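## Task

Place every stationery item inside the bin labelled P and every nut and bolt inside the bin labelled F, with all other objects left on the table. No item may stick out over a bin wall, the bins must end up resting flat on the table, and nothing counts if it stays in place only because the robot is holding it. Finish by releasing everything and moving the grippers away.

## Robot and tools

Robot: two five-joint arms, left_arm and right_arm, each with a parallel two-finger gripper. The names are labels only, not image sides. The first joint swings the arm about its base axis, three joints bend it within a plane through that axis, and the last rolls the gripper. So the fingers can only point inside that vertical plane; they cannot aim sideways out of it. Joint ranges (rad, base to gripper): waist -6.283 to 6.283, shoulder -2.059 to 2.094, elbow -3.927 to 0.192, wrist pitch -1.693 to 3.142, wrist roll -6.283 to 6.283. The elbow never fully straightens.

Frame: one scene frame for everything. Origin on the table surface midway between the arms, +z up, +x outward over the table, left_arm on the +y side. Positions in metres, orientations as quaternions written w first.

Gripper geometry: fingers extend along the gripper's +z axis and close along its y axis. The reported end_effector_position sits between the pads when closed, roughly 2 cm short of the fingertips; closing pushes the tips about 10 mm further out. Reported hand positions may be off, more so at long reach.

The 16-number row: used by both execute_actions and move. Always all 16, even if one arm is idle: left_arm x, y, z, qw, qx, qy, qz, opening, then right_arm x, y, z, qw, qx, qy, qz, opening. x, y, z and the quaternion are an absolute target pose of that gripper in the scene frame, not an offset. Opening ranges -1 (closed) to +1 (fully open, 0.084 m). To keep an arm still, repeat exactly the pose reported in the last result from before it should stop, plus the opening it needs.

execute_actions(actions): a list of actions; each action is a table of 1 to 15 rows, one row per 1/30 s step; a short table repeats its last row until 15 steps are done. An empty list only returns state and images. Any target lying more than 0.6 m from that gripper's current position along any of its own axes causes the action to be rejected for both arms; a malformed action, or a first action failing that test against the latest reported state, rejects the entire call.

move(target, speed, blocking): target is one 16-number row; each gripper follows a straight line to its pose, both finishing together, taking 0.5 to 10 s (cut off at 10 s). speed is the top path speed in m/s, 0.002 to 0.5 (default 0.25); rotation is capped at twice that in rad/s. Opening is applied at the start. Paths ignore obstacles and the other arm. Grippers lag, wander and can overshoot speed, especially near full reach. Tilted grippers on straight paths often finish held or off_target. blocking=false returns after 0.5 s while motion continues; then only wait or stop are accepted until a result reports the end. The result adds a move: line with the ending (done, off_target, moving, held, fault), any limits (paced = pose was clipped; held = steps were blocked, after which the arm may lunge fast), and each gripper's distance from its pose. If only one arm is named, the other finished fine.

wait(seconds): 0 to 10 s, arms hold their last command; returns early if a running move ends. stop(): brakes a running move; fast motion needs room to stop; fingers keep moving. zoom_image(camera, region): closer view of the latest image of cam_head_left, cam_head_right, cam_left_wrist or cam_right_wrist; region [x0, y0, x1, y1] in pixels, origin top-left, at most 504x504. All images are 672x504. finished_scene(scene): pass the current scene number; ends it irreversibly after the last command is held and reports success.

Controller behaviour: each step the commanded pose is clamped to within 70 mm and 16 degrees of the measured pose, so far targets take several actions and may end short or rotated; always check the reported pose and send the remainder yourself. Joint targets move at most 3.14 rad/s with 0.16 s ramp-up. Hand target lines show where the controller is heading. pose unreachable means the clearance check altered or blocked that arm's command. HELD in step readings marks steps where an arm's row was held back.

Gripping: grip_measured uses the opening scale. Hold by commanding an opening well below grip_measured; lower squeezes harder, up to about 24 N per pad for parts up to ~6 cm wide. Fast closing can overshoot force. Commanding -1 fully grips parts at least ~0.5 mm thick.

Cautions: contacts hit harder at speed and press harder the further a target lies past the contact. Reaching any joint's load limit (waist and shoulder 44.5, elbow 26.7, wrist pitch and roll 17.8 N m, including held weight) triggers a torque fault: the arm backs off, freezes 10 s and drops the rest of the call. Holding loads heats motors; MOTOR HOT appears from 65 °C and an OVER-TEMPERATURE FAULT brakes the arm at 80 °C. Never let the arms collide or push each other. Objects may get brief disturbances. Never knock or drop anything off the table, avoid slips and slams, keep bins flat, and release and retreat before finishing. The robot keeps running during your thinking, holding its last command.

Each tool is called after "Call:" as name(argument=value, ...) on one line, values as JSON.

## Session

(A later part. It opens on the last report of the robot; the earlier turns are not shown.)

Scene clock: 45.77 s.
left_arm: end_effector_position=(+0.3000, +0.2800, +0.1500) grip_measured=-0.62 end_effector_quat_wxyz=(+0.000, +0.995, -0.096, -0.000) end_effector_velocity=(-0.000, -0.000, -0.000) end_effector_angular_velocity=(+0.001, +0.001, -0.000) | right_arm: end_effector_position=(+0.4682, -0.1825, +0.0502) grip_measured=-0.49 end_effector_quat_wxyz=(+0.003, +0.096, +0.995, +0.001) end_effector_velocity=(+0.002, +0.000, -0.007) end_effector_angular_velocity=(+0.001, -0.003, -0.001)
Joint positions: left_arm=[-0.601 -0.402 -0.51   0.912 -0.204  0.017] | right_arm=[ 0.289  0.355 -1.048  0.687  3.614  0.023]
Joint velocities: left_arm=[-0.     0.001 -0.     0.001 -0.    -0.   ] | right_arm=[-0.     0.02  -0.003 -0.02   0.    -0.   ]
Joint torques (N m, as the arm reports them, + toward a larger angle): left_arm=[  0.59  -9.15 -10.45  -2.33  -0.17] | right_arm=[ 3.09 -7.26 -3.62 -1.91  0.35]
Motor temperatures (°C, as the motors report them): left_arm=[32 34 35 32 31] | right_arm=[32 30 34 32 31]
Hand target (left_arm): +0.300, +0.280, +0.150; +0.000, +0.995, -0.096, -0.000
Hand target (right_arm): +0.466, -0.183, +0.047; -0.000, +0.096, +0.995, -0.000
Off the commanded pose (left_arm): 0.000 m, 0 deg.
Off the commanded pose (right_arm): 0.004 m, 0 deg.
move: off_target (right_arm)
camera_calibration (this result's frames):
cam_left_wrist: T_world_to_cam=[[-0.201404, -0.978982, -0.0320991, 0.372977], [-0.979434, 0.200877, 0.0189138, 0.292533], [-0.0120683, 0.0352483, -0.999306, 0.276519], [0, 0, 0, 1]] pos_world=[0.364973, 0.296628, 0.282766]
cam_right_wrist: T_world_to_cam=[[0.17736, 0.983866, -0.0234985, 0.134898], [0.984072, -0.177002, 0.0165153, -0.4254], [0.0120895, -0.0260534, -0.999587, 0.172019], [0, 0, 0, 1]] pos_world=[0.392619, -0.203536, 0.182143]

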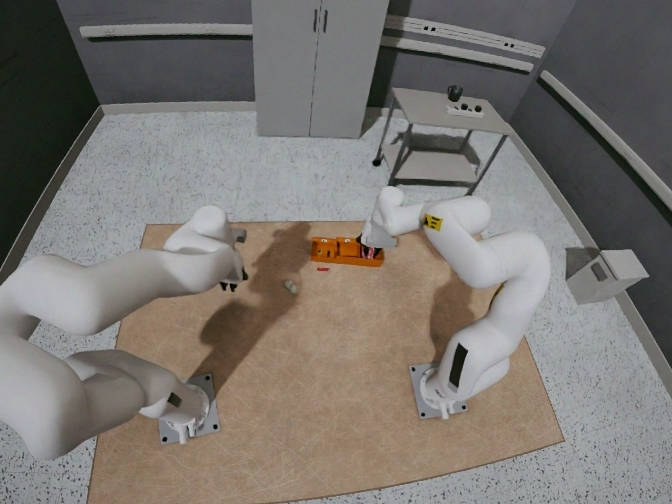

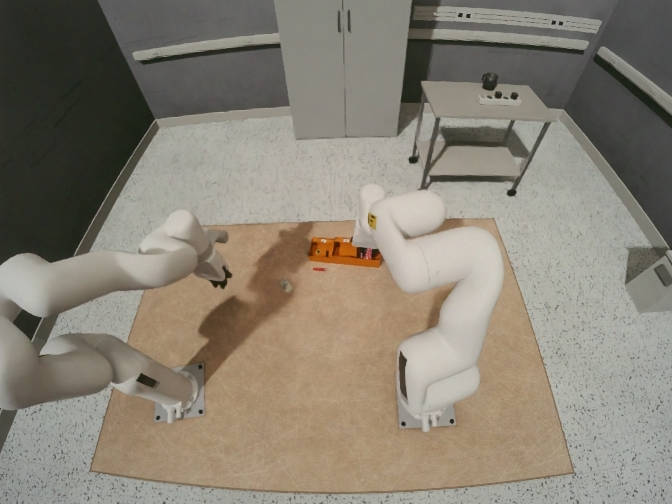

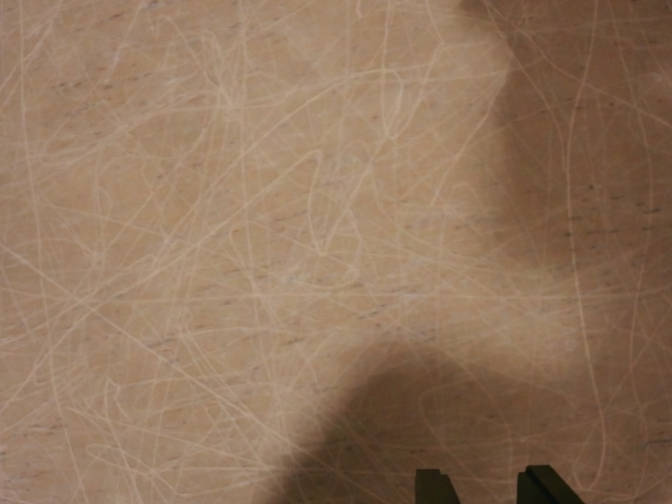

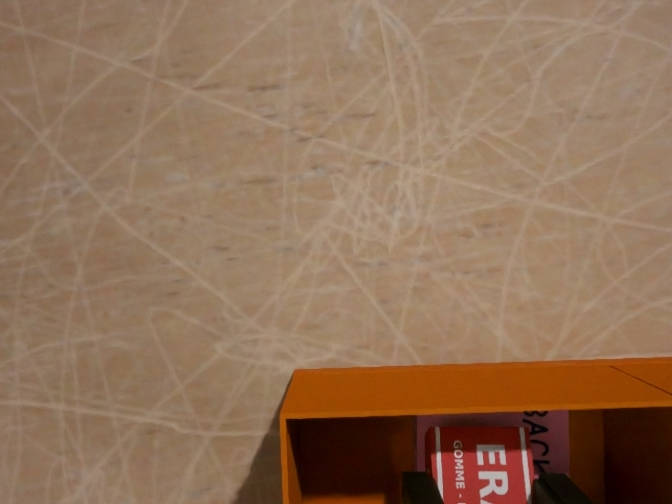

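Call:
execute_actions(actions=[[[0.30,0.28,0.15,0,0.9954,-0.0958,0,-0.6, 0.4672,-0.1828,0.054,0,0.0958,0.9954,0,-1],[0.30,0.28,0.15,0,0.9954,-0.0958,0,-0.6, 0.4672,-0.1828,0.054,0,0.0958,0.9954,0,-1],[0.30,0.28,0.15,0,0.9954,-0.0958,0,-0.6, 0.4672,-0.1828,0.054,0,0.0958,0.9954,0,-1],[0.30,0.28,0.15,0,0.9954,-0.0958,0,-0.6, 0.4672,-0.1828,0.054,0,0.0958,0.9954,0,-1],[0.30,0.28,0.15,0,0.9954,-0.0958,0,-0.6, 0.4672,-0.1828,0.054,0,0.0958,0.9954,0,-1],[0.30,0.28,0.15,0,0.9954,-0.0958,0,-0.6, 0.4672,-0.1828,0.054,0,0.0958,0.9954,0,-1],[0.30,0.28,0.15,0,0.9954,-0.0958,0,-0.6, 0.4672,-0.1828,0.054,0,0.0958,0.9954,0,-1],[0.30,0.28,0.15,0,0.9954,-0.0958,0,-0.6, 0.4672,-0.1828,0.054,0,0.0958,0.9954,0,-1],[0.30,0.28,0.15,0,0.9954,-0.0958,0,-0.6, 0.4672,-0.1828,0.054,0,0.0958,0.9954,0,-0.4],[0.30,0.28,0.15,0,0.9954,-0.0958,0,-0.6, 0.4672,-0.1828,0.054,0,0.0958,0.9954,0,-0.2]],[[0.30,0.28,0.15,0,0.9954,-0.0958,0,-0.6, 0.4672,-0.1828,0.054,0,0.0958,0.9954,0,-0.2]]])

Call:
move(target=[0.30,0.28,0.15,0,0.9954,-0.0958,0,-0.6, 0.4672,-0.1828,0.12,0,0.0958,0.9954,0,-0.2], speed=0.15)

Scene clock: 46.97 s.
left_arm: end_effector_position=(+0.3000, +0.2800, +0.1500) grip_measured=-0.62 end_effector_quat_wxyz=(+0.000, +0.995, -0.096, -0.000) end_effector_velocity=(-0.000, -0.001, +0.000) end_effector_angular_velocity=(-0.000, -0.001, -0.002) | right_arm: end_effector_position=(+0.4671, -0.1828, +0.0538) grip_measured=-0.22 end_effector_quat_wxyz=(-0.000, +0.096, +0.995, -0.000) end_effector_velocity=(+0.001, -0.000, +0.001) end_effector_angular_velocity=(+0.001, -0.002, -0.001)
Joint positions: left_arm=[-0.601 -0.402 -0.51   0.912 -0.204  0.017] | right_arm=[ 0.289  0.347 -1.051  0.704  3.614  0.035]
Joint velocities: left_arm=[-0.002 -0.001 -0.     0.    -0.    -0.   ] | right_arm=[-0.001 -0.    -0.001 -0.     0.     0.   ]
Joint torques (N m, as the arm reports them, + toward a larger angle): left_arm=[  0.43  -9.03 -10.5   -2.32  -0.19] | right_arm=[  1.92 -20.18  -8.64  -1.26   0.16]
Motor temperatures (°C, as the motors report them): left_arm=[32 34 35 32 31] | right_arm=[32 30 34 32 31]
Hand target (left_arm): +0.300, +0.280, +0.150; +0.000, +0.995, -0.096, -0.000
Hand target (right_arm): +0.467, -0.183, +0.054; +0.000, +0.096, +0.995, -0.000
Off the commanded pose (left_arm): 0.000 m, 0 deg.
Off the commanded pose (right_arm): 0.000 m, 0 deg.
Step readings (end_effector_position; steps 1 to 15: 1st action; 16 to 30: 2nd action):
0: left_arm (+0.3000, +0.2800, +0.1500) | right_arm (+0.4681, -0.1826, +0.0490)
1: left_arm (+0.3000, +0.2800, +0.1500) | right_arm (+0.4681, -0.1826, +0.0489)
2: left_arm (+0.3000, +0.2800, +0.1500) | right_arm (+0.4680, -0.1826, +0.0491)
4: left_arm (+0.3000, +0.2800, +0.1500) | right_arm (+0.4677, -0.1826, +0.0496)
8: left_arm (+0.3000, +0.2800, +0.1500) | right_arm (+0.4655, -0.1828, +0.0498)
15: left_arm (+0.3000, +0.2800, +0.1500) | right_arm (+0.4629, -0.1839, +0.0493)
16: left_arm (+0.3000, +0.2800, +0.1500) | right_arm (+0.4635, -0.1837, +0.0499)
17: left_arm (+0.3000, +0.2800, +0.1500) | right_arm (+0.4643, -0.1836, +0.0508)
19: left_arm (+0.3000, +0.2800, +0.1500) | right_arm (+0.4656, -0.1832, +0.0522)
23: left_arm (+0.3000, +0.2800, +0.1500) | right_arm (+0.4666, -0.1829, +0.0533)
30: end_effector_position above
camera_calibration (this result's frames):
cam_left_wrist: T_world_to_cam=[[-0.201404, -0.978982, -0.0320991, 0.372977], [-0.979434, 0.200877, 0.0189139, 0.292533], [-0.0120684, 0.0352483, -0.999306, 0.276519], [0, 0, 0, 1]] pos_world=[0.364973, 0.296628, 0.282766]
cam_right_wrist: T_world_to_cam=[[0.176763, 0.983904, -0.0262346, 0.135933], [0.984234, -0.17653, 0.0109685, -0.42411], [0.00616071, -0.0277598, -0.999596, 0.178127], [0, 0, 0, 1]] pos_world=[0.392298, -0.203668, 0.186273]

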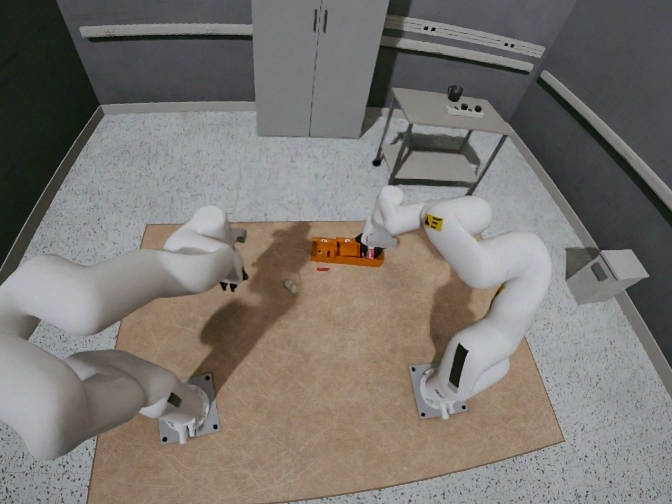

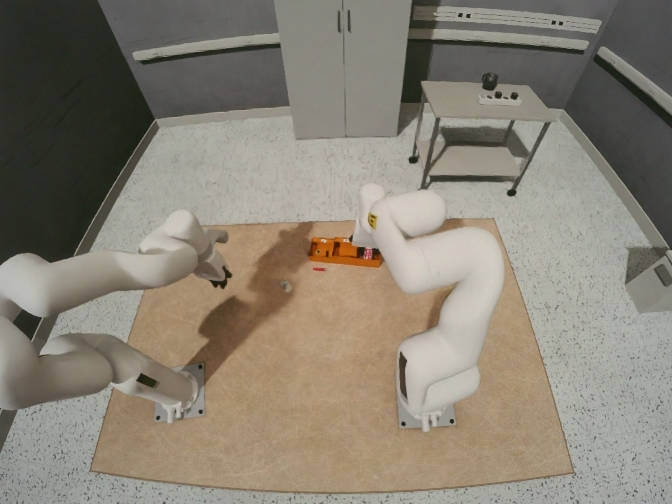

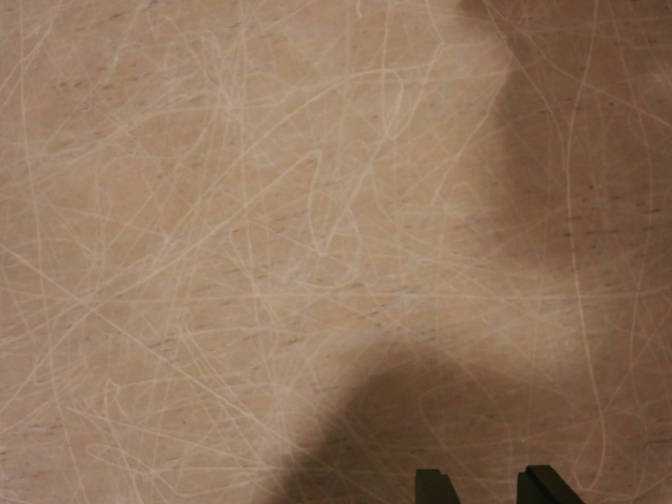

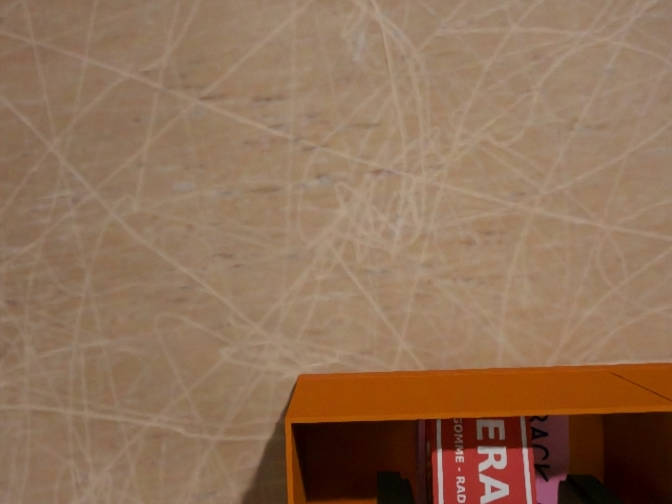

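Scene clock: 48.03 s.
left_arm: end_effector_position=(+0.3000, +0.2800, +0.1500) grip_measured=-0.62 end_effector_quat_wxyz=(+0.000, +0.995, -0.096, -0.000) end_effector_velocity=(-0.000, +0.000, -0.000) end_effector_angular_velocity=(+0.001, +0.001, +0.001) | right_arm: end_effector_position=(+0.4671, -0.1828, +0.1196) grip_measured=-0.21 end_effector_quat_wxyz=(-0.000, +0.096, +0.995, -0.000) end_effector_velocity=(+0.000, -0.000, +0.003) end_effector_angular_velocity=(+0.000, -0.001, -0.000)
Joint positions: left_arm=[-0.601 -0.402 -0.51   0.912 -0.204  0.017] | right_arm=[ 0.289  0.226 -1.098  0.872  3.614  0.035]
Joint velocities: left_arm=[-0.     0.001  0.     0.001 -0.001  0.   ] | right_arm=[-0.    -0.006 -0.003  0.007  0.    -0.   ]
Joint torques (N m, as the arm reports them, + toward a larger angle): left_arm=[  0.03  -8.92 -10.3   -2.28  -0.23] | right_arm=[  1.93 -19.32  -9.08  -1.13   0.32]
Motor temperatures (°C, as the motors report them): left_arm=[32 34 35 32 31] | right_arm=[32 30 34 32 31]
Hand target (left_arm): +0.300, +0.280, +0.150; +0.000, +0.995, -0.096, -0.000
Hand target (right_arm): +0.467, -0.183, +0.120; +0.000, +0.096, +0.995, -0.000
Off the commanded pose (left_arm): 0.000 m, 0 deg.
Off the commanded pose (right_arm): 0.000 m, 0 deg.
move: done
camera_calibration (this result's frames):
cam_left_wrist: T_world_to_cam=[[-0.201404, -0.978982, -0.0320991, 0.372977], [-0.979434, 0.200877, 0.018914, 0.292533], [-0.0120685, 0.0352483, -0.999306, 0.276519], [0, 0, 0, 1]] pos_world=[0.364973, 0.296628, 0.282766]
cam_right_wrist: T_world_to_cam=[[0.176775, 0.983901, -0.0262457, 0.137651], [0.984232, -0.176542, 0.0109459, -0.424845], [0.00613621, -0.0277668, -0.999596, 0.243868], [0, 0, 0, 1]] pos_world=[0.392317, -0.203667, 0.252033]

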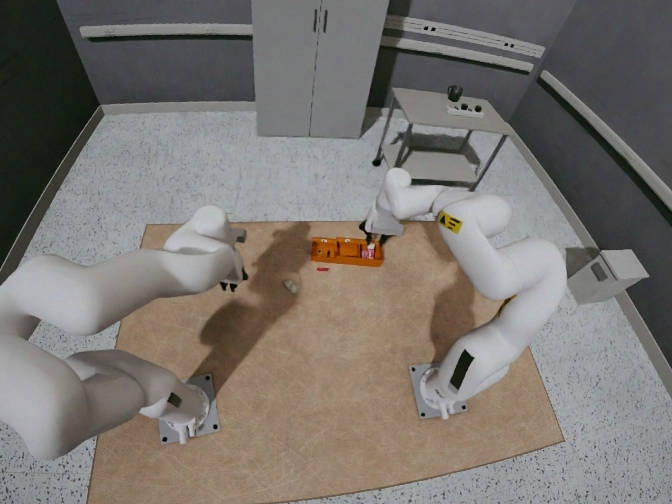

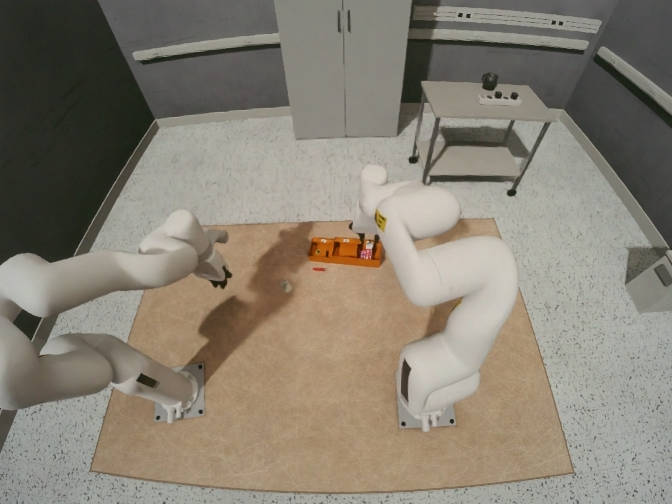

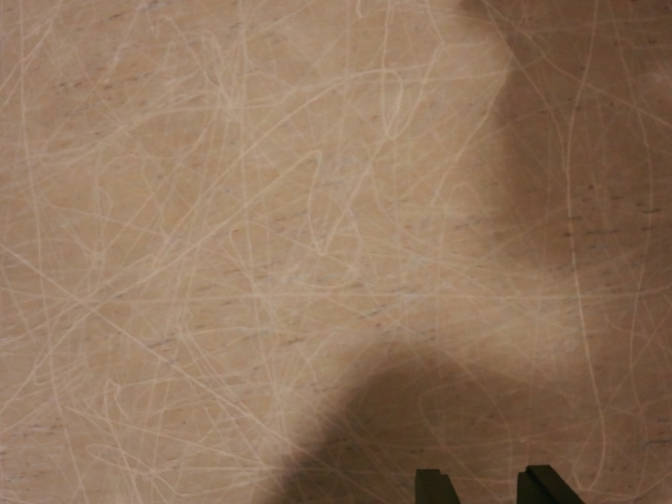

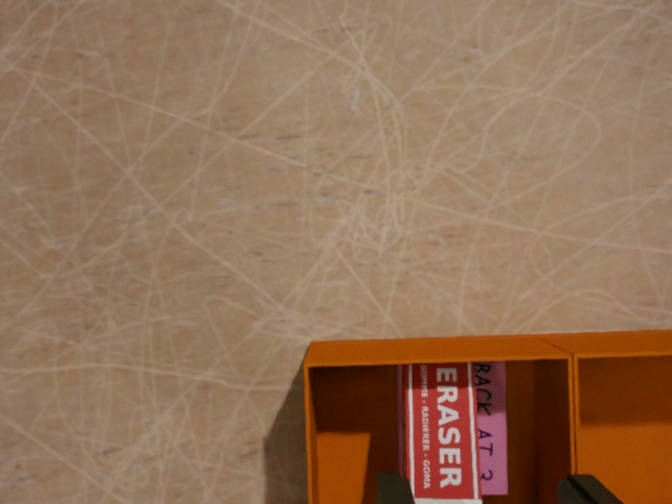

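Call:
move(target=[0.30,0.28,0.15,0,0.9954,-0.0958,0,-0.6, 0.53,-0.21,0.13,0,0.0958,0.9954,0,-0.2], speed=0.3)

Scene clock: 49.23 s.
left_arm: end_effector_position=(+0.3000, +0.2800, +0.1500) grip_measured=-0.62 end_effector_quat_wxyz=(+0.000, +0.995, -0.096, -0.000) end_effector_velocity=(+0.000, -0.000, +0.000) end_effector_angular_velocity=(-0.000, -0.000, +0.001) | right_arm: end_effector_position=(+0.5296, -0.2100, +0.1299) grip_measured=-0.21 end_effector_quat_wxyz=(+0.000, +0.096, +0.995, +0.000) end_effector_velocity=(+0.003, -0.000, +0.001) end_effector_angular_velocity=(-0.000, +0.002, -0.000)
Joint positions: left_arm=[-0.601 -0.402 -0.51   0.912 -0.204  0.017] | right_arm=[ 0.211  0.382 -1.352  0.969  3.536  0.035]
Joint velocities: left_arm=[ 0.    -0.    -0.     0.    -0.001 -0.   ] | right_arm=[-0.002  0.009 -0.017  0.01  -0.001 -0.   ]
Joint torques (N m, as the arm reports them, + toward a larger angle): left_arm=[  0.29  -9.15 -10.57  -2.21  -0.07] | right_arm=[  1.72 -21.99  -9.59  -1.24   0.38]
Motor temperatures (°C, as the motors report them): left_arm=[32 34 35 32 31] | right_arm=[32 31 34 32 31]
Hand target (left_arm): +0.300, +0.280, +0.150; +0.000, +0.995, -0.096, -0.000
Hand target (right_arm): +0.530, -0.210, +0.130; +0.000, +0.096, +0.995, -0.000
Off the commanded pose (left_arm): 0.000 m, 0 deg.
Off the commanded pose (right_arm): 0.000 m, 0 deg.
move: done
camera_calibration (this result's frames):
cam_left_wrist: T_world_to_cam=[[-0.201404, -0.978982, -0.0320991, 0.372977], [-0.979434, 0.200877, 0.018914, 0.292533], [-0.0120685, 0.0352483, -0.999306, 0.276519], [0, 0, 0, 1]] pos_world=[0.364973, 0.296628, 0.282766]
cam_right_wrist: T_world_to_cam=[[0.176687, 0.983926, -0.0259171, 0.153565], [0.984243, -0.176437, 0.0116815, -0.491349], [0.00692097, -0.0275726, -0.999596, 0.252633], [0, 0, 0, 1]] pos_world=[0.454725, -0.230823, 0.262251]

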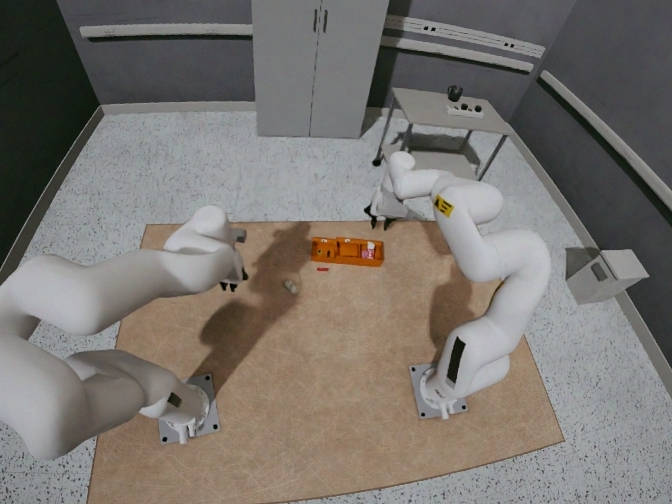

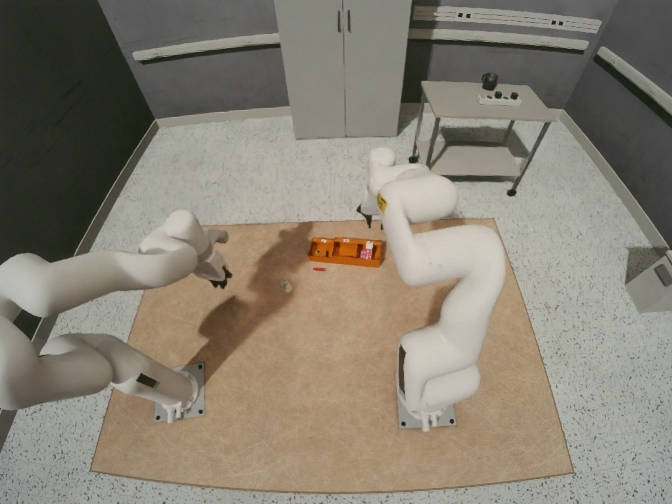

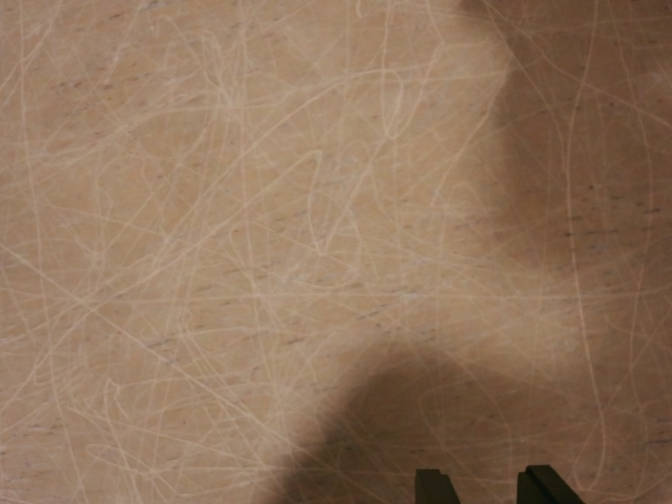

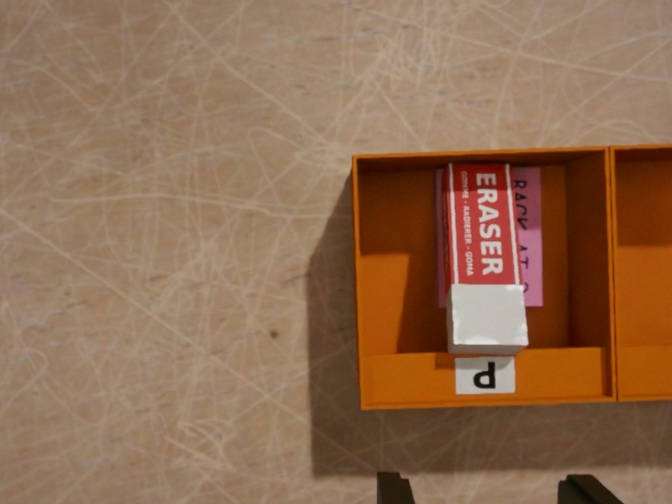

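Call:
move(target=[0.30,0.28,0.15,0,0.9954,-0.0958,0,-0.6, 0.468,-0.184,0.09,0,0.0698,0.9976,0,-0.2], speed=0.25)

Scene clock: 50.87 s.
left_arm: end_effector_position=(+0.3000, +0.2800, +0.1500) grip_measured=-0.62 end_effector_quat_wxyz=(+0.000, +0.995, -0.096, -0.000) end_effector_velocity=(+0.000, +0.000, +0.000) end_effector_angular_velocity=(-0.000, -0.001, +0.001) | right_arm: end_effector_position=(+0.4684, -0.1841, +0.0903) grip_measured=-0.21 end_effector_quat_wxyz=(-0.000, +0.070, +0.998, -0.000) end_effector_velocity=(-0.002, +0.002, -0.001) end_effector_angular_velocity=(+0.001, -0.003, +0.003)
Joint positions: left_arm=[-0.601 -0.402 -0.51   0.912 -0.204  0.017] | right_arm=[ 0.286  0.279 -1.075  0.797  3.559  0.035]
Joint velocities: left_arm=[ 0.001 -0.001  0.    -0.     0.     0.   ] | right_arm=[ 0.004 -0.004  0.01  -0.009  0.002  0.   ]
Joint torques (N m, as the arm reports them, + toward a larger angle): left_arm=[  0.25  -8.85 -10.53  -2.35  -0.17] | right_arm=[  1.79 -20.37  -8.85  -1.01   0.27]
Motor temperatures (°C, as the motors report them): left_arm=[32 34 35 32 31] | right_arm=[32 31 34 32 31]
Hand target (left_arm): +0.300, +0.280, +0.150; +0.000, +0.995, -0.096, -0.000
Hand target (right_arm): +0.468, -0.184, +0.090; -0.000, +0.070, +0.998, -0.000
Off the commanded pose (left_arm): 0.000 m, 0 deg.
Off the commanded pose (right_arm): 0.000 m, 0 deg.
move: done
camera_calibration (this result's frames):
cam_left_wrist: T_world_to_cam=[[-0.201404, -0.978982, -0.0320992, 0.372977], [-0.979434, 0.200877, 0.0189142, 0.292533], [-0.0120687, 0.0352484, -0.999306, 0.276519], [0, 0, 0, 1]] pos_world=[0.364973, 0.296628, 0.282766]
cam_right_wrist: T_world_to_cam=[[0.125466, 0.991754, -0.0261079, 0.163349], [0.992067, -0.12521, 0.0112108, -0.420267], [0.00784941, -0.0273074, -0.999596, 0.213771], [0, 0, 0, 1]] pos_world=[0.39476, -0.208786, 0.222661]

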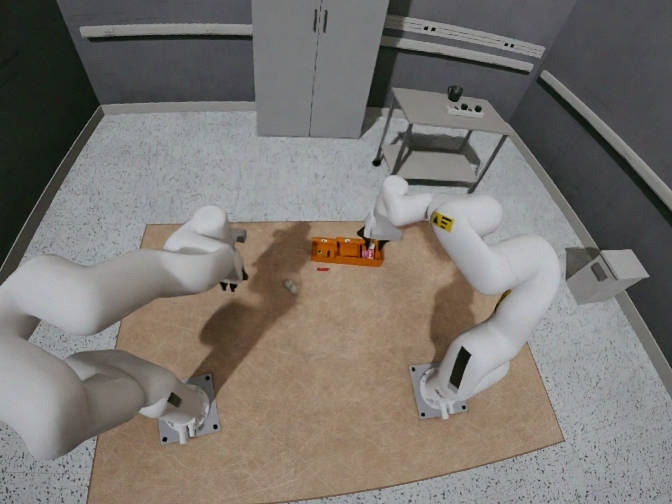

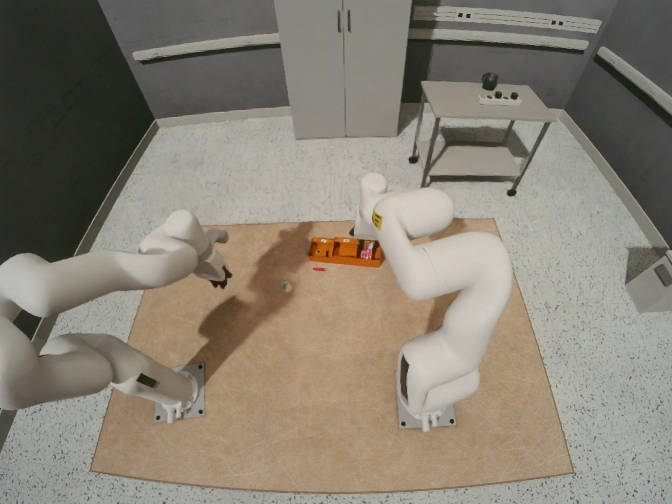

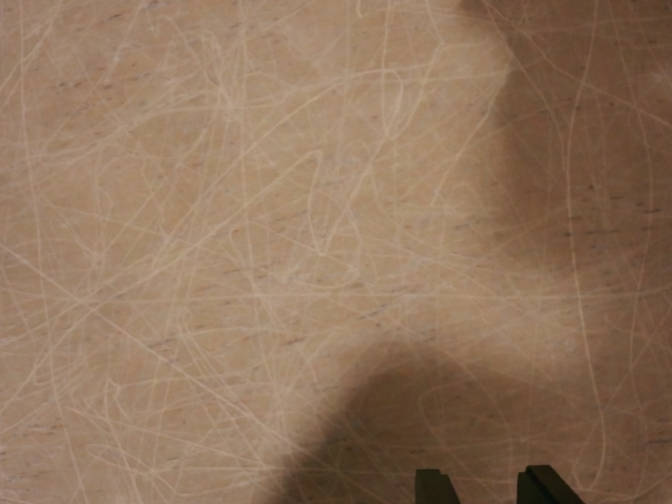

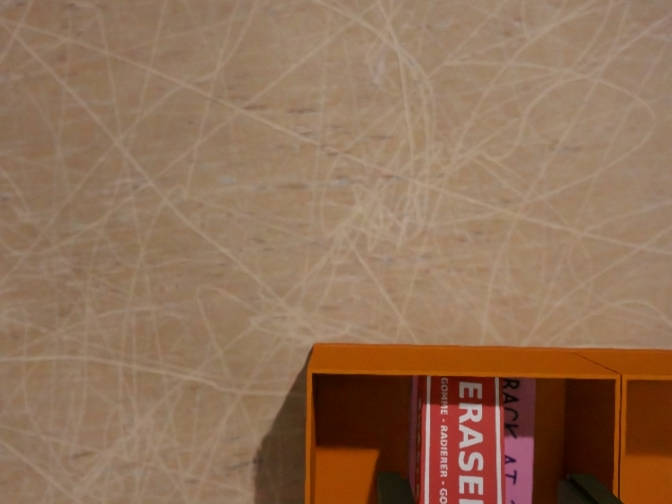

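Call:
move(target=[0.30,0.28,0.15,0,0.9954,-0.0958,0,-0.6, 0.468,-0.184,0.054,0,0.0698,0.9976,0,-0.2], speed=0.07)

Call:
execute_actions(actions=[[[0.30,0.28,0.15,0,0.9954,-0.0958,0,-0.6, 0.468,-0.184,0.054,0,0.0698,0.9976,0,-0.35],[0.30,0.28,0.15,0,0.9954,-0.0958,0,-0.6, 0.468,-0.184,0.054,0,0.0698,0.9976,0,-0.45],[0.30,0.28,0.15,0,0.9954,-0.0958,0,-0.6, 0.468,-0.184,0.054,0,0.0698,0.9976,0,-0.55],[0.30,0.28,0.15,0,0.9954,-0.0958,0,-0.6, 0.468,-0.184,0.054,0,0.0698,0.9976,0,-0.7],[0.30,0.28,0.15,0,0.9954,-0.0958,0,-0.6, 0.468,-0.184,0.054,0,0.0698,0.9976,0,-0.85],[0.30,0.28,0.15,0,0.9954,-0.0958,0,-0.6, 0.468,-0.184,0.054,0,0.0698,0.9976,0,-1]]])

Call:
move(target=[0.30,0.28,0.15,0,0.9954,-0.0958,0,-0.6, 0.468,-0.184,0.10,0,0.0698,0.9976,0,-1], speed=0.1)

Scene clock: 52.13 s.
left_arm: end_effector_position=(+0.3000, +0.2800, +0.1500) grip_measured=-0.62 end_effector_quat_wxyz=(+0.000, +0.995, -0.096, -0.000) end_effector_velocity=(+0.000, +0.000, +0.000) end_effector_angular_velocity=(-0.000, -0.000, +0.001) | right_arm: end_effector_position=(+0.4681, -0.1840, +0.0544) grip_measured=-0.21 end_effector_quat_wxyz=(+0.000, +0.070, +0.998, +0.000) end_effector_velocity=(-0.001, -0.000, -0.004) end_effector_angular_velocity=(-0.000, +0.002, +0.000)
Joint positions: left_arm=[-0.601 -0.402 -0.51   0.912 -0.204  0.017] | right_arm=[ 0.286  0.347 -1.053  0.706  3.559  0.035]
Joint velocities: left_arm=[ 0.001 -0.    -0.    -0.    -0.     0.   ] | right_arm=[ 0.     0.007  0.002 -0.007  0.     0.   ]
Joint torques (N m, as the arm reports them, + toward a larger angle): left_arm=[  0.36  -8.94 -10.47  -2.25  -0.25] | right_arm=[  1.84 -20.43  -8.71  -1.18   0.31]
Motor temperatures (°C, as the motors report them): left_arm=[32 34 35 32 31] | right_arm=[32 31 34 32 31]
Hand target (left_arm): +0.300, +0.280, +0.150; +0.000, +0.995, -0.096, -0.000
Hand target (right_arm): +0.468, -0.184, +0.054; -0.000, +0.070, +0.998, -0.000
Off the commanded pose (left_arm): 0.000 m, 0 deg.
Off the commanded pose (right_arm): 0.000 m, 0 deg.
move: done
camera_calibration (this result's frames):
cam_left_wrist: T_world_to_cam=[[-0.201404, -0.978982, -0.0320991, 0.372977], [-0.979434, 0.200877, 0.0189139, 0.292533], [-0.0120684, 0.0352483, -0.999306, 0.276519], [0, 0, 0, 1]] pos_world=[0.364973, 0.296628, 0.282766]
cam_right_wrist: T_world_to_cam=[[0.125225, 0.991789, -0.0259354, 0.162462], [0.992094, -0.12496, 0.0116156, -0.419515], [0.00827937, -0.0271849, -0.999596, 0.177782], [0, 0, 0, 1]] pos_world=[0.394382, -0.208718, 0.186796]

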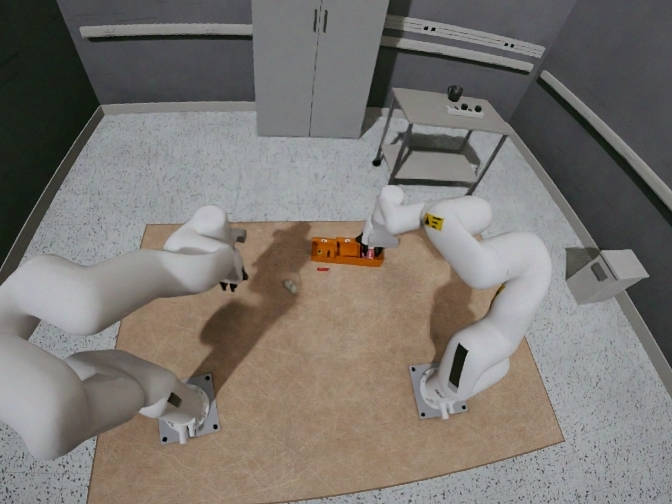

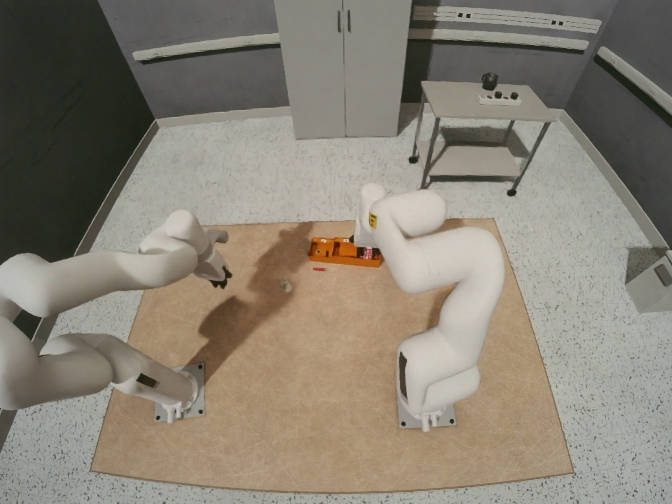

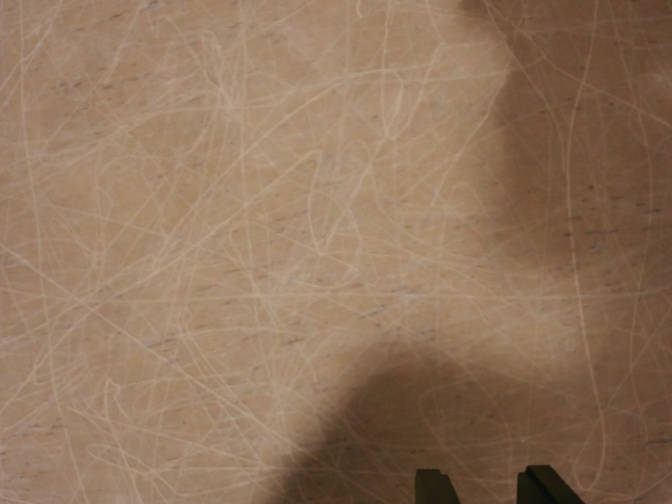

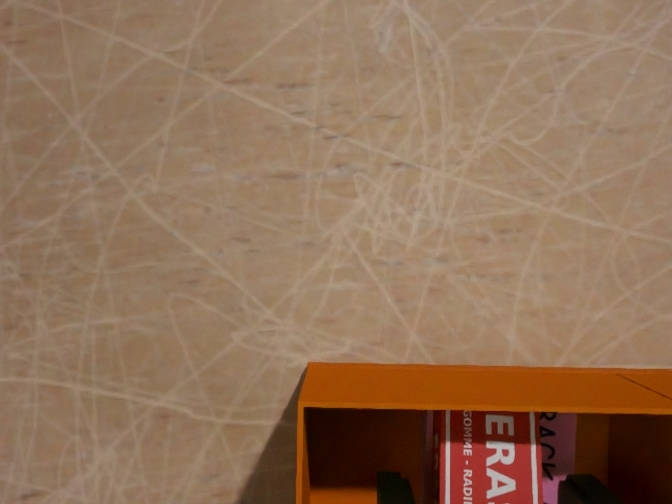

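Scene clock: 52.63 s.
left_arm: end_effector_position=(+0.3000, +0.2800, +0.1500) grip_measured=-0.62 end_effector_quat_wxyz=(+0.000, +0.995, -0.096, -0.000) end_effector_velocity=(-0.000, +0.000, -0.000) end_effector_angular_velocity=(+0.001, +0.001, +0.002) | right_arm: end_effector_position=(+0.4681, -0.1840, +0.0541) grip_measured=-0.49 end_effector_quat_wxyz=(+0.000, +0.070, +0.998, +0.000) end_effector_velocity=(+0.000, -0.001, +0.000) end_effector_angular_velocity=(+0.000, -0.000, -0.001)
Joint positions: left_arm=[-0.601 -0.402 -0.51   0.912 -0.204  0.017] | right_arm=[ 0.286  0.348 -1.053  0.705  3.559  0.022]
Joint velocities: left_arm=[ 0.001  0.    -0.     0.001 -0.001  0.   ] | right_arm=[-0.001  0.    -0.    -0.    -0.    -0.   ]
Joint torques (N m, as the arm reports them, + toward a larger angle): left_arm=[  0.84  -8.85 -10.8   -2.43  -0.26] | right_arm=[  1.95 -20.26  -8.28  -1.22   0.43]
Motor temperatures (°C, as the motors report them): left_arm=[32 34 35 32 31] | right_arm=[32 31 34 32 31]
Hand target (left_arm): +0.300, +0.280, +0.150; +0.000, +0.995, -0.096, -0.000
Hand target (right_arm): +0.468, -0.184, +0.054; +0.000, +0.070, +0.998, -0.000
Off the commanded pose (left_arm): 0.000 m, 0 deg.
Off the commanded pose (right_arm): 0.000 m, 0 deg.
Step readings (end_effector_position):
0: left_arm (+0.3000, +0.2800, +0.1500) | right_arm (+0.4681, -0.1840, +0.0544)
1: left_arm (+0.3000, +0.2800, +0.1500) | right_arm (+0.4681, -0.1840, +0.0543)
2: left_arm (+0.3000, +0.2800, +0.1500) | right_arm (+0.4681, -0.1840, +0.0543)
4: left_arm (+0.3000, +0.2800, +0.1500) | right_arm (+0.4680, -0.1840, +0.0542)
8: left_arm (+0.3000, +0.2800, +0.1500) | right_arm (+0.4681, -0.1840, +0.0541)
15: end_effector_position above
camera_calibration (this result's frames):
cam_left_wrist: T_world_to_cam=[[-0.201404, -0.978982, -0.0320991, 0.372977], [-0.979434, 0.200877, 0.018914, 0.292533], [-0.0120685, 0.0352483, -0.999306, 0.276519], [0, 0, 0, 1]] pos_world=[0.364973, 0.296628, 0.282766]
cam_right_wrist: T_world_to_cam=[[0.125199, 0.991791, -0.0259842, 0.162458], [0.992098, -0.124936, 0.0115012, -0.4195], [0.00816046, -0.0272188, -0.999596, 0.177488], [0, 0, 0, 1]] pos_world=[0.394397, -0.208704, 0.186462]

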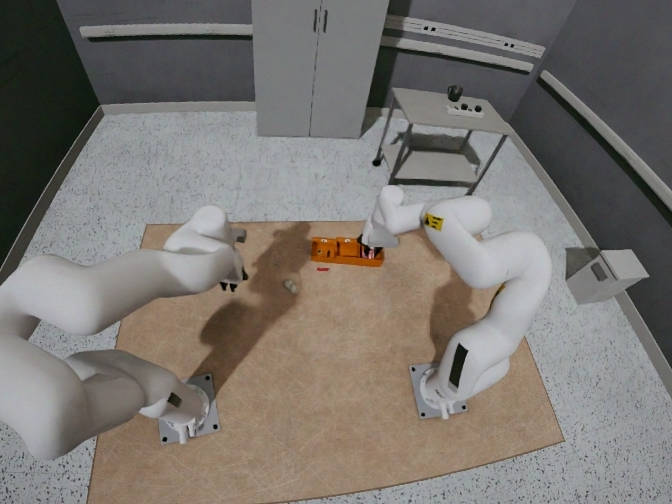

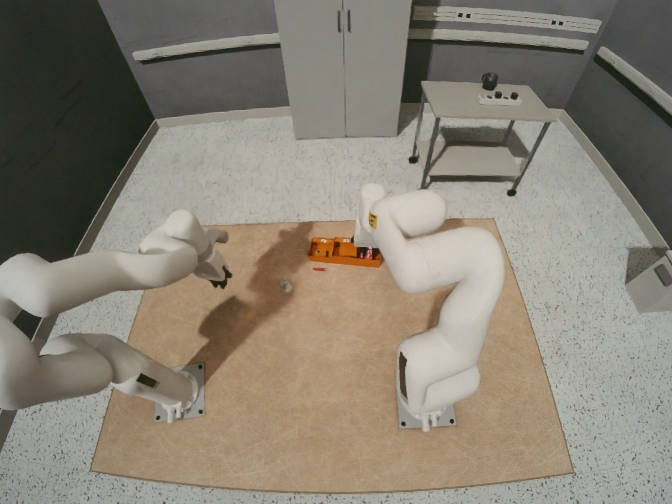

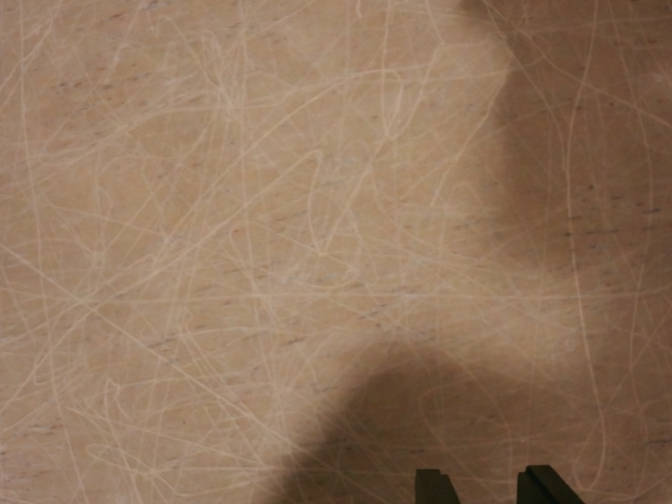

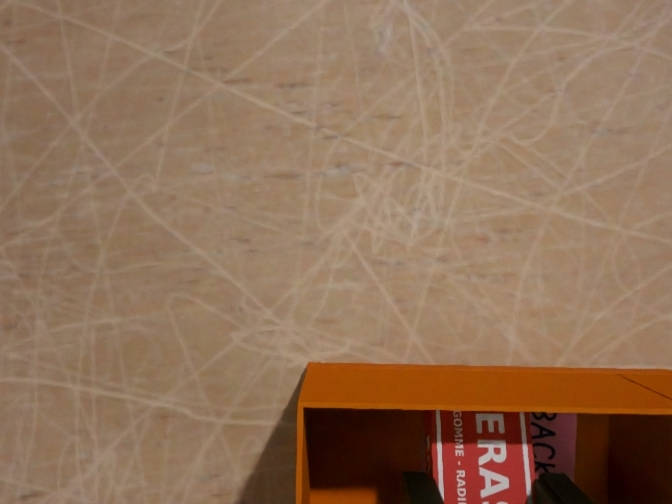

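Scene clock: 53.63 s.
left_arm: end_effector_position=(+0.3000, +0.2800, +0.1500) grip_measured=-0.62 end_effector_quat_wxyz=(+0.000, +0.995, -0.096, -0.000) end_effector_velocity=(-0.000, -0.000, -0.000) end_effector_angular_velocity=(+0.000, +0.001, -0.001) | right_arm: end_effector_position=(+0.4679, -0.1840, +0.0996) grip_measured=-0.49 end_effector_quat_wxyz=(-0.000, +0.070, +0.998, -0.000) end_effector_velocity=(-0.000, +0.001, +0.003) end_effector_angular_velocity=(+0.000, -0.001, +0.002)
Joint positions: left_arm=[-0.601 -0.402 -0.51   0.912 -0.204  0.017] | right_arm=[ 0.286  0.261 -1.081  0.82   3.559  0.022]
Joint velocities: left_arm=[-0.     0.002 -0.    -0.001  0.    -0.   ] | right_arm=[ 0.002 -0.006 -0.002  0.007 -0.     0.   ]
Joint torques (N m, as the arm reports them, + toward a larger angle): left_arm=[  0.52  -9.12 -10.5   -2.31  -0.29] | right_arm=[  1.82 -20.25  -9.03  -1.15   0.47]
Motor temperatures (°C, as the motors report them): left_arm=[32 34 35 32 31] | right_arm=[32 31 34 32 31]
Hand target (left_arm): +0.300, +0.280, +0.150; +0.000, +0.995, -0.096, -0.000
Hand target (right_arm): +0.468, -0.184, +0.100; +0.000, +0.070, +0.998, -0.000
Off the commanded pose (left_arm): 0.000 m, 0 deg.
Off the commanded pose (right_arm): 0.000 m, 0 deg.
move: done
camera_calibration (this result's frames):
cam_left_wrist: T_world_to_cam=[[-0.201404, -0.978982, -0.0320991, 0.372977], [-0.979434, 0.200877, 0.018914, 0.292533], [-0.0120685, 0.0352483, -0.999306, 0.276519], [0, 0, 0, 1]] pos_world=[0.364973, 0.296628, 0.282766]
cam_right_wrist: T_world_to_cam=[[0.125212, 0.991784, -0.0262033, 0.163733], [0.992101, -0.124962, 0.0109869, -0.41983], [0.0076222, -0.027372, -0.999596, 0.22323], [0, 0, 0, 1]] pos_world=[0.394311, -0.20874, 0.232043]

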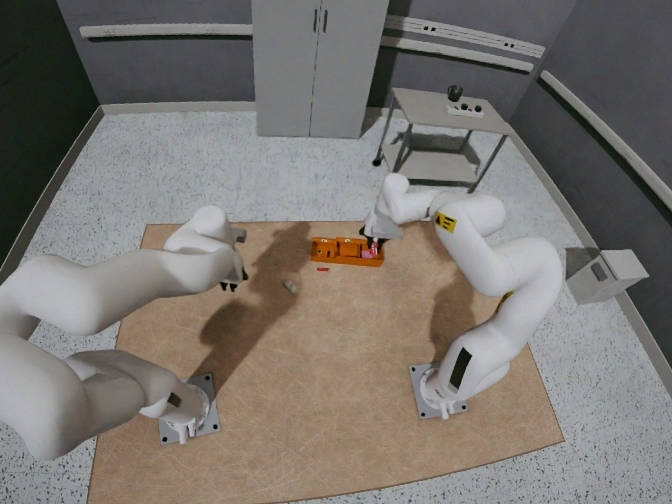

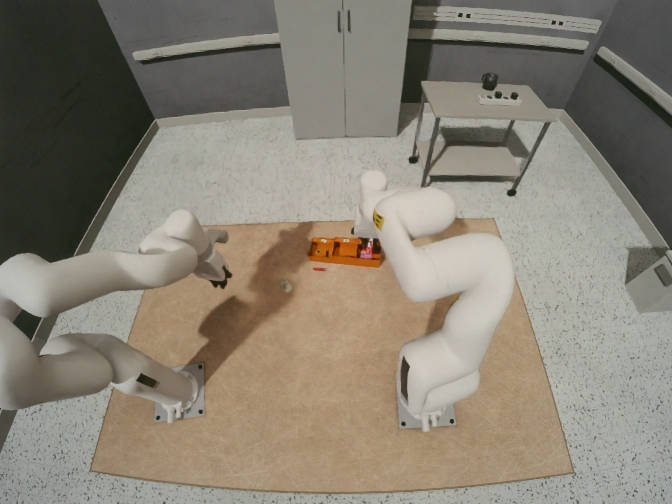

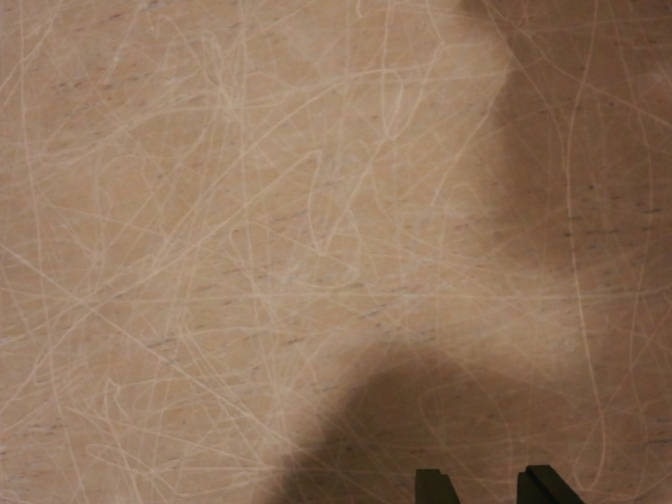

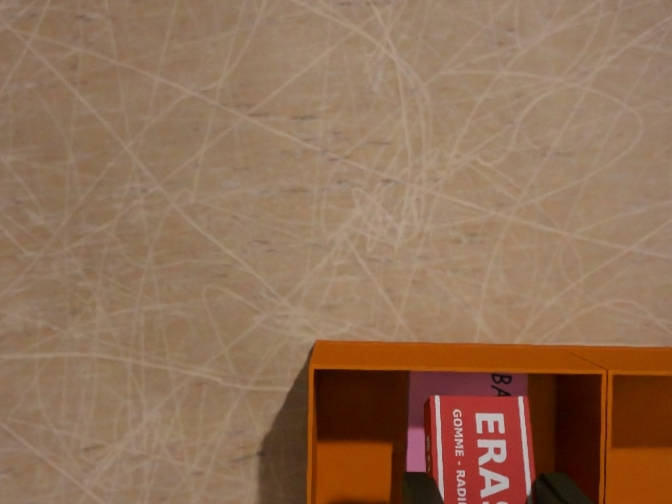

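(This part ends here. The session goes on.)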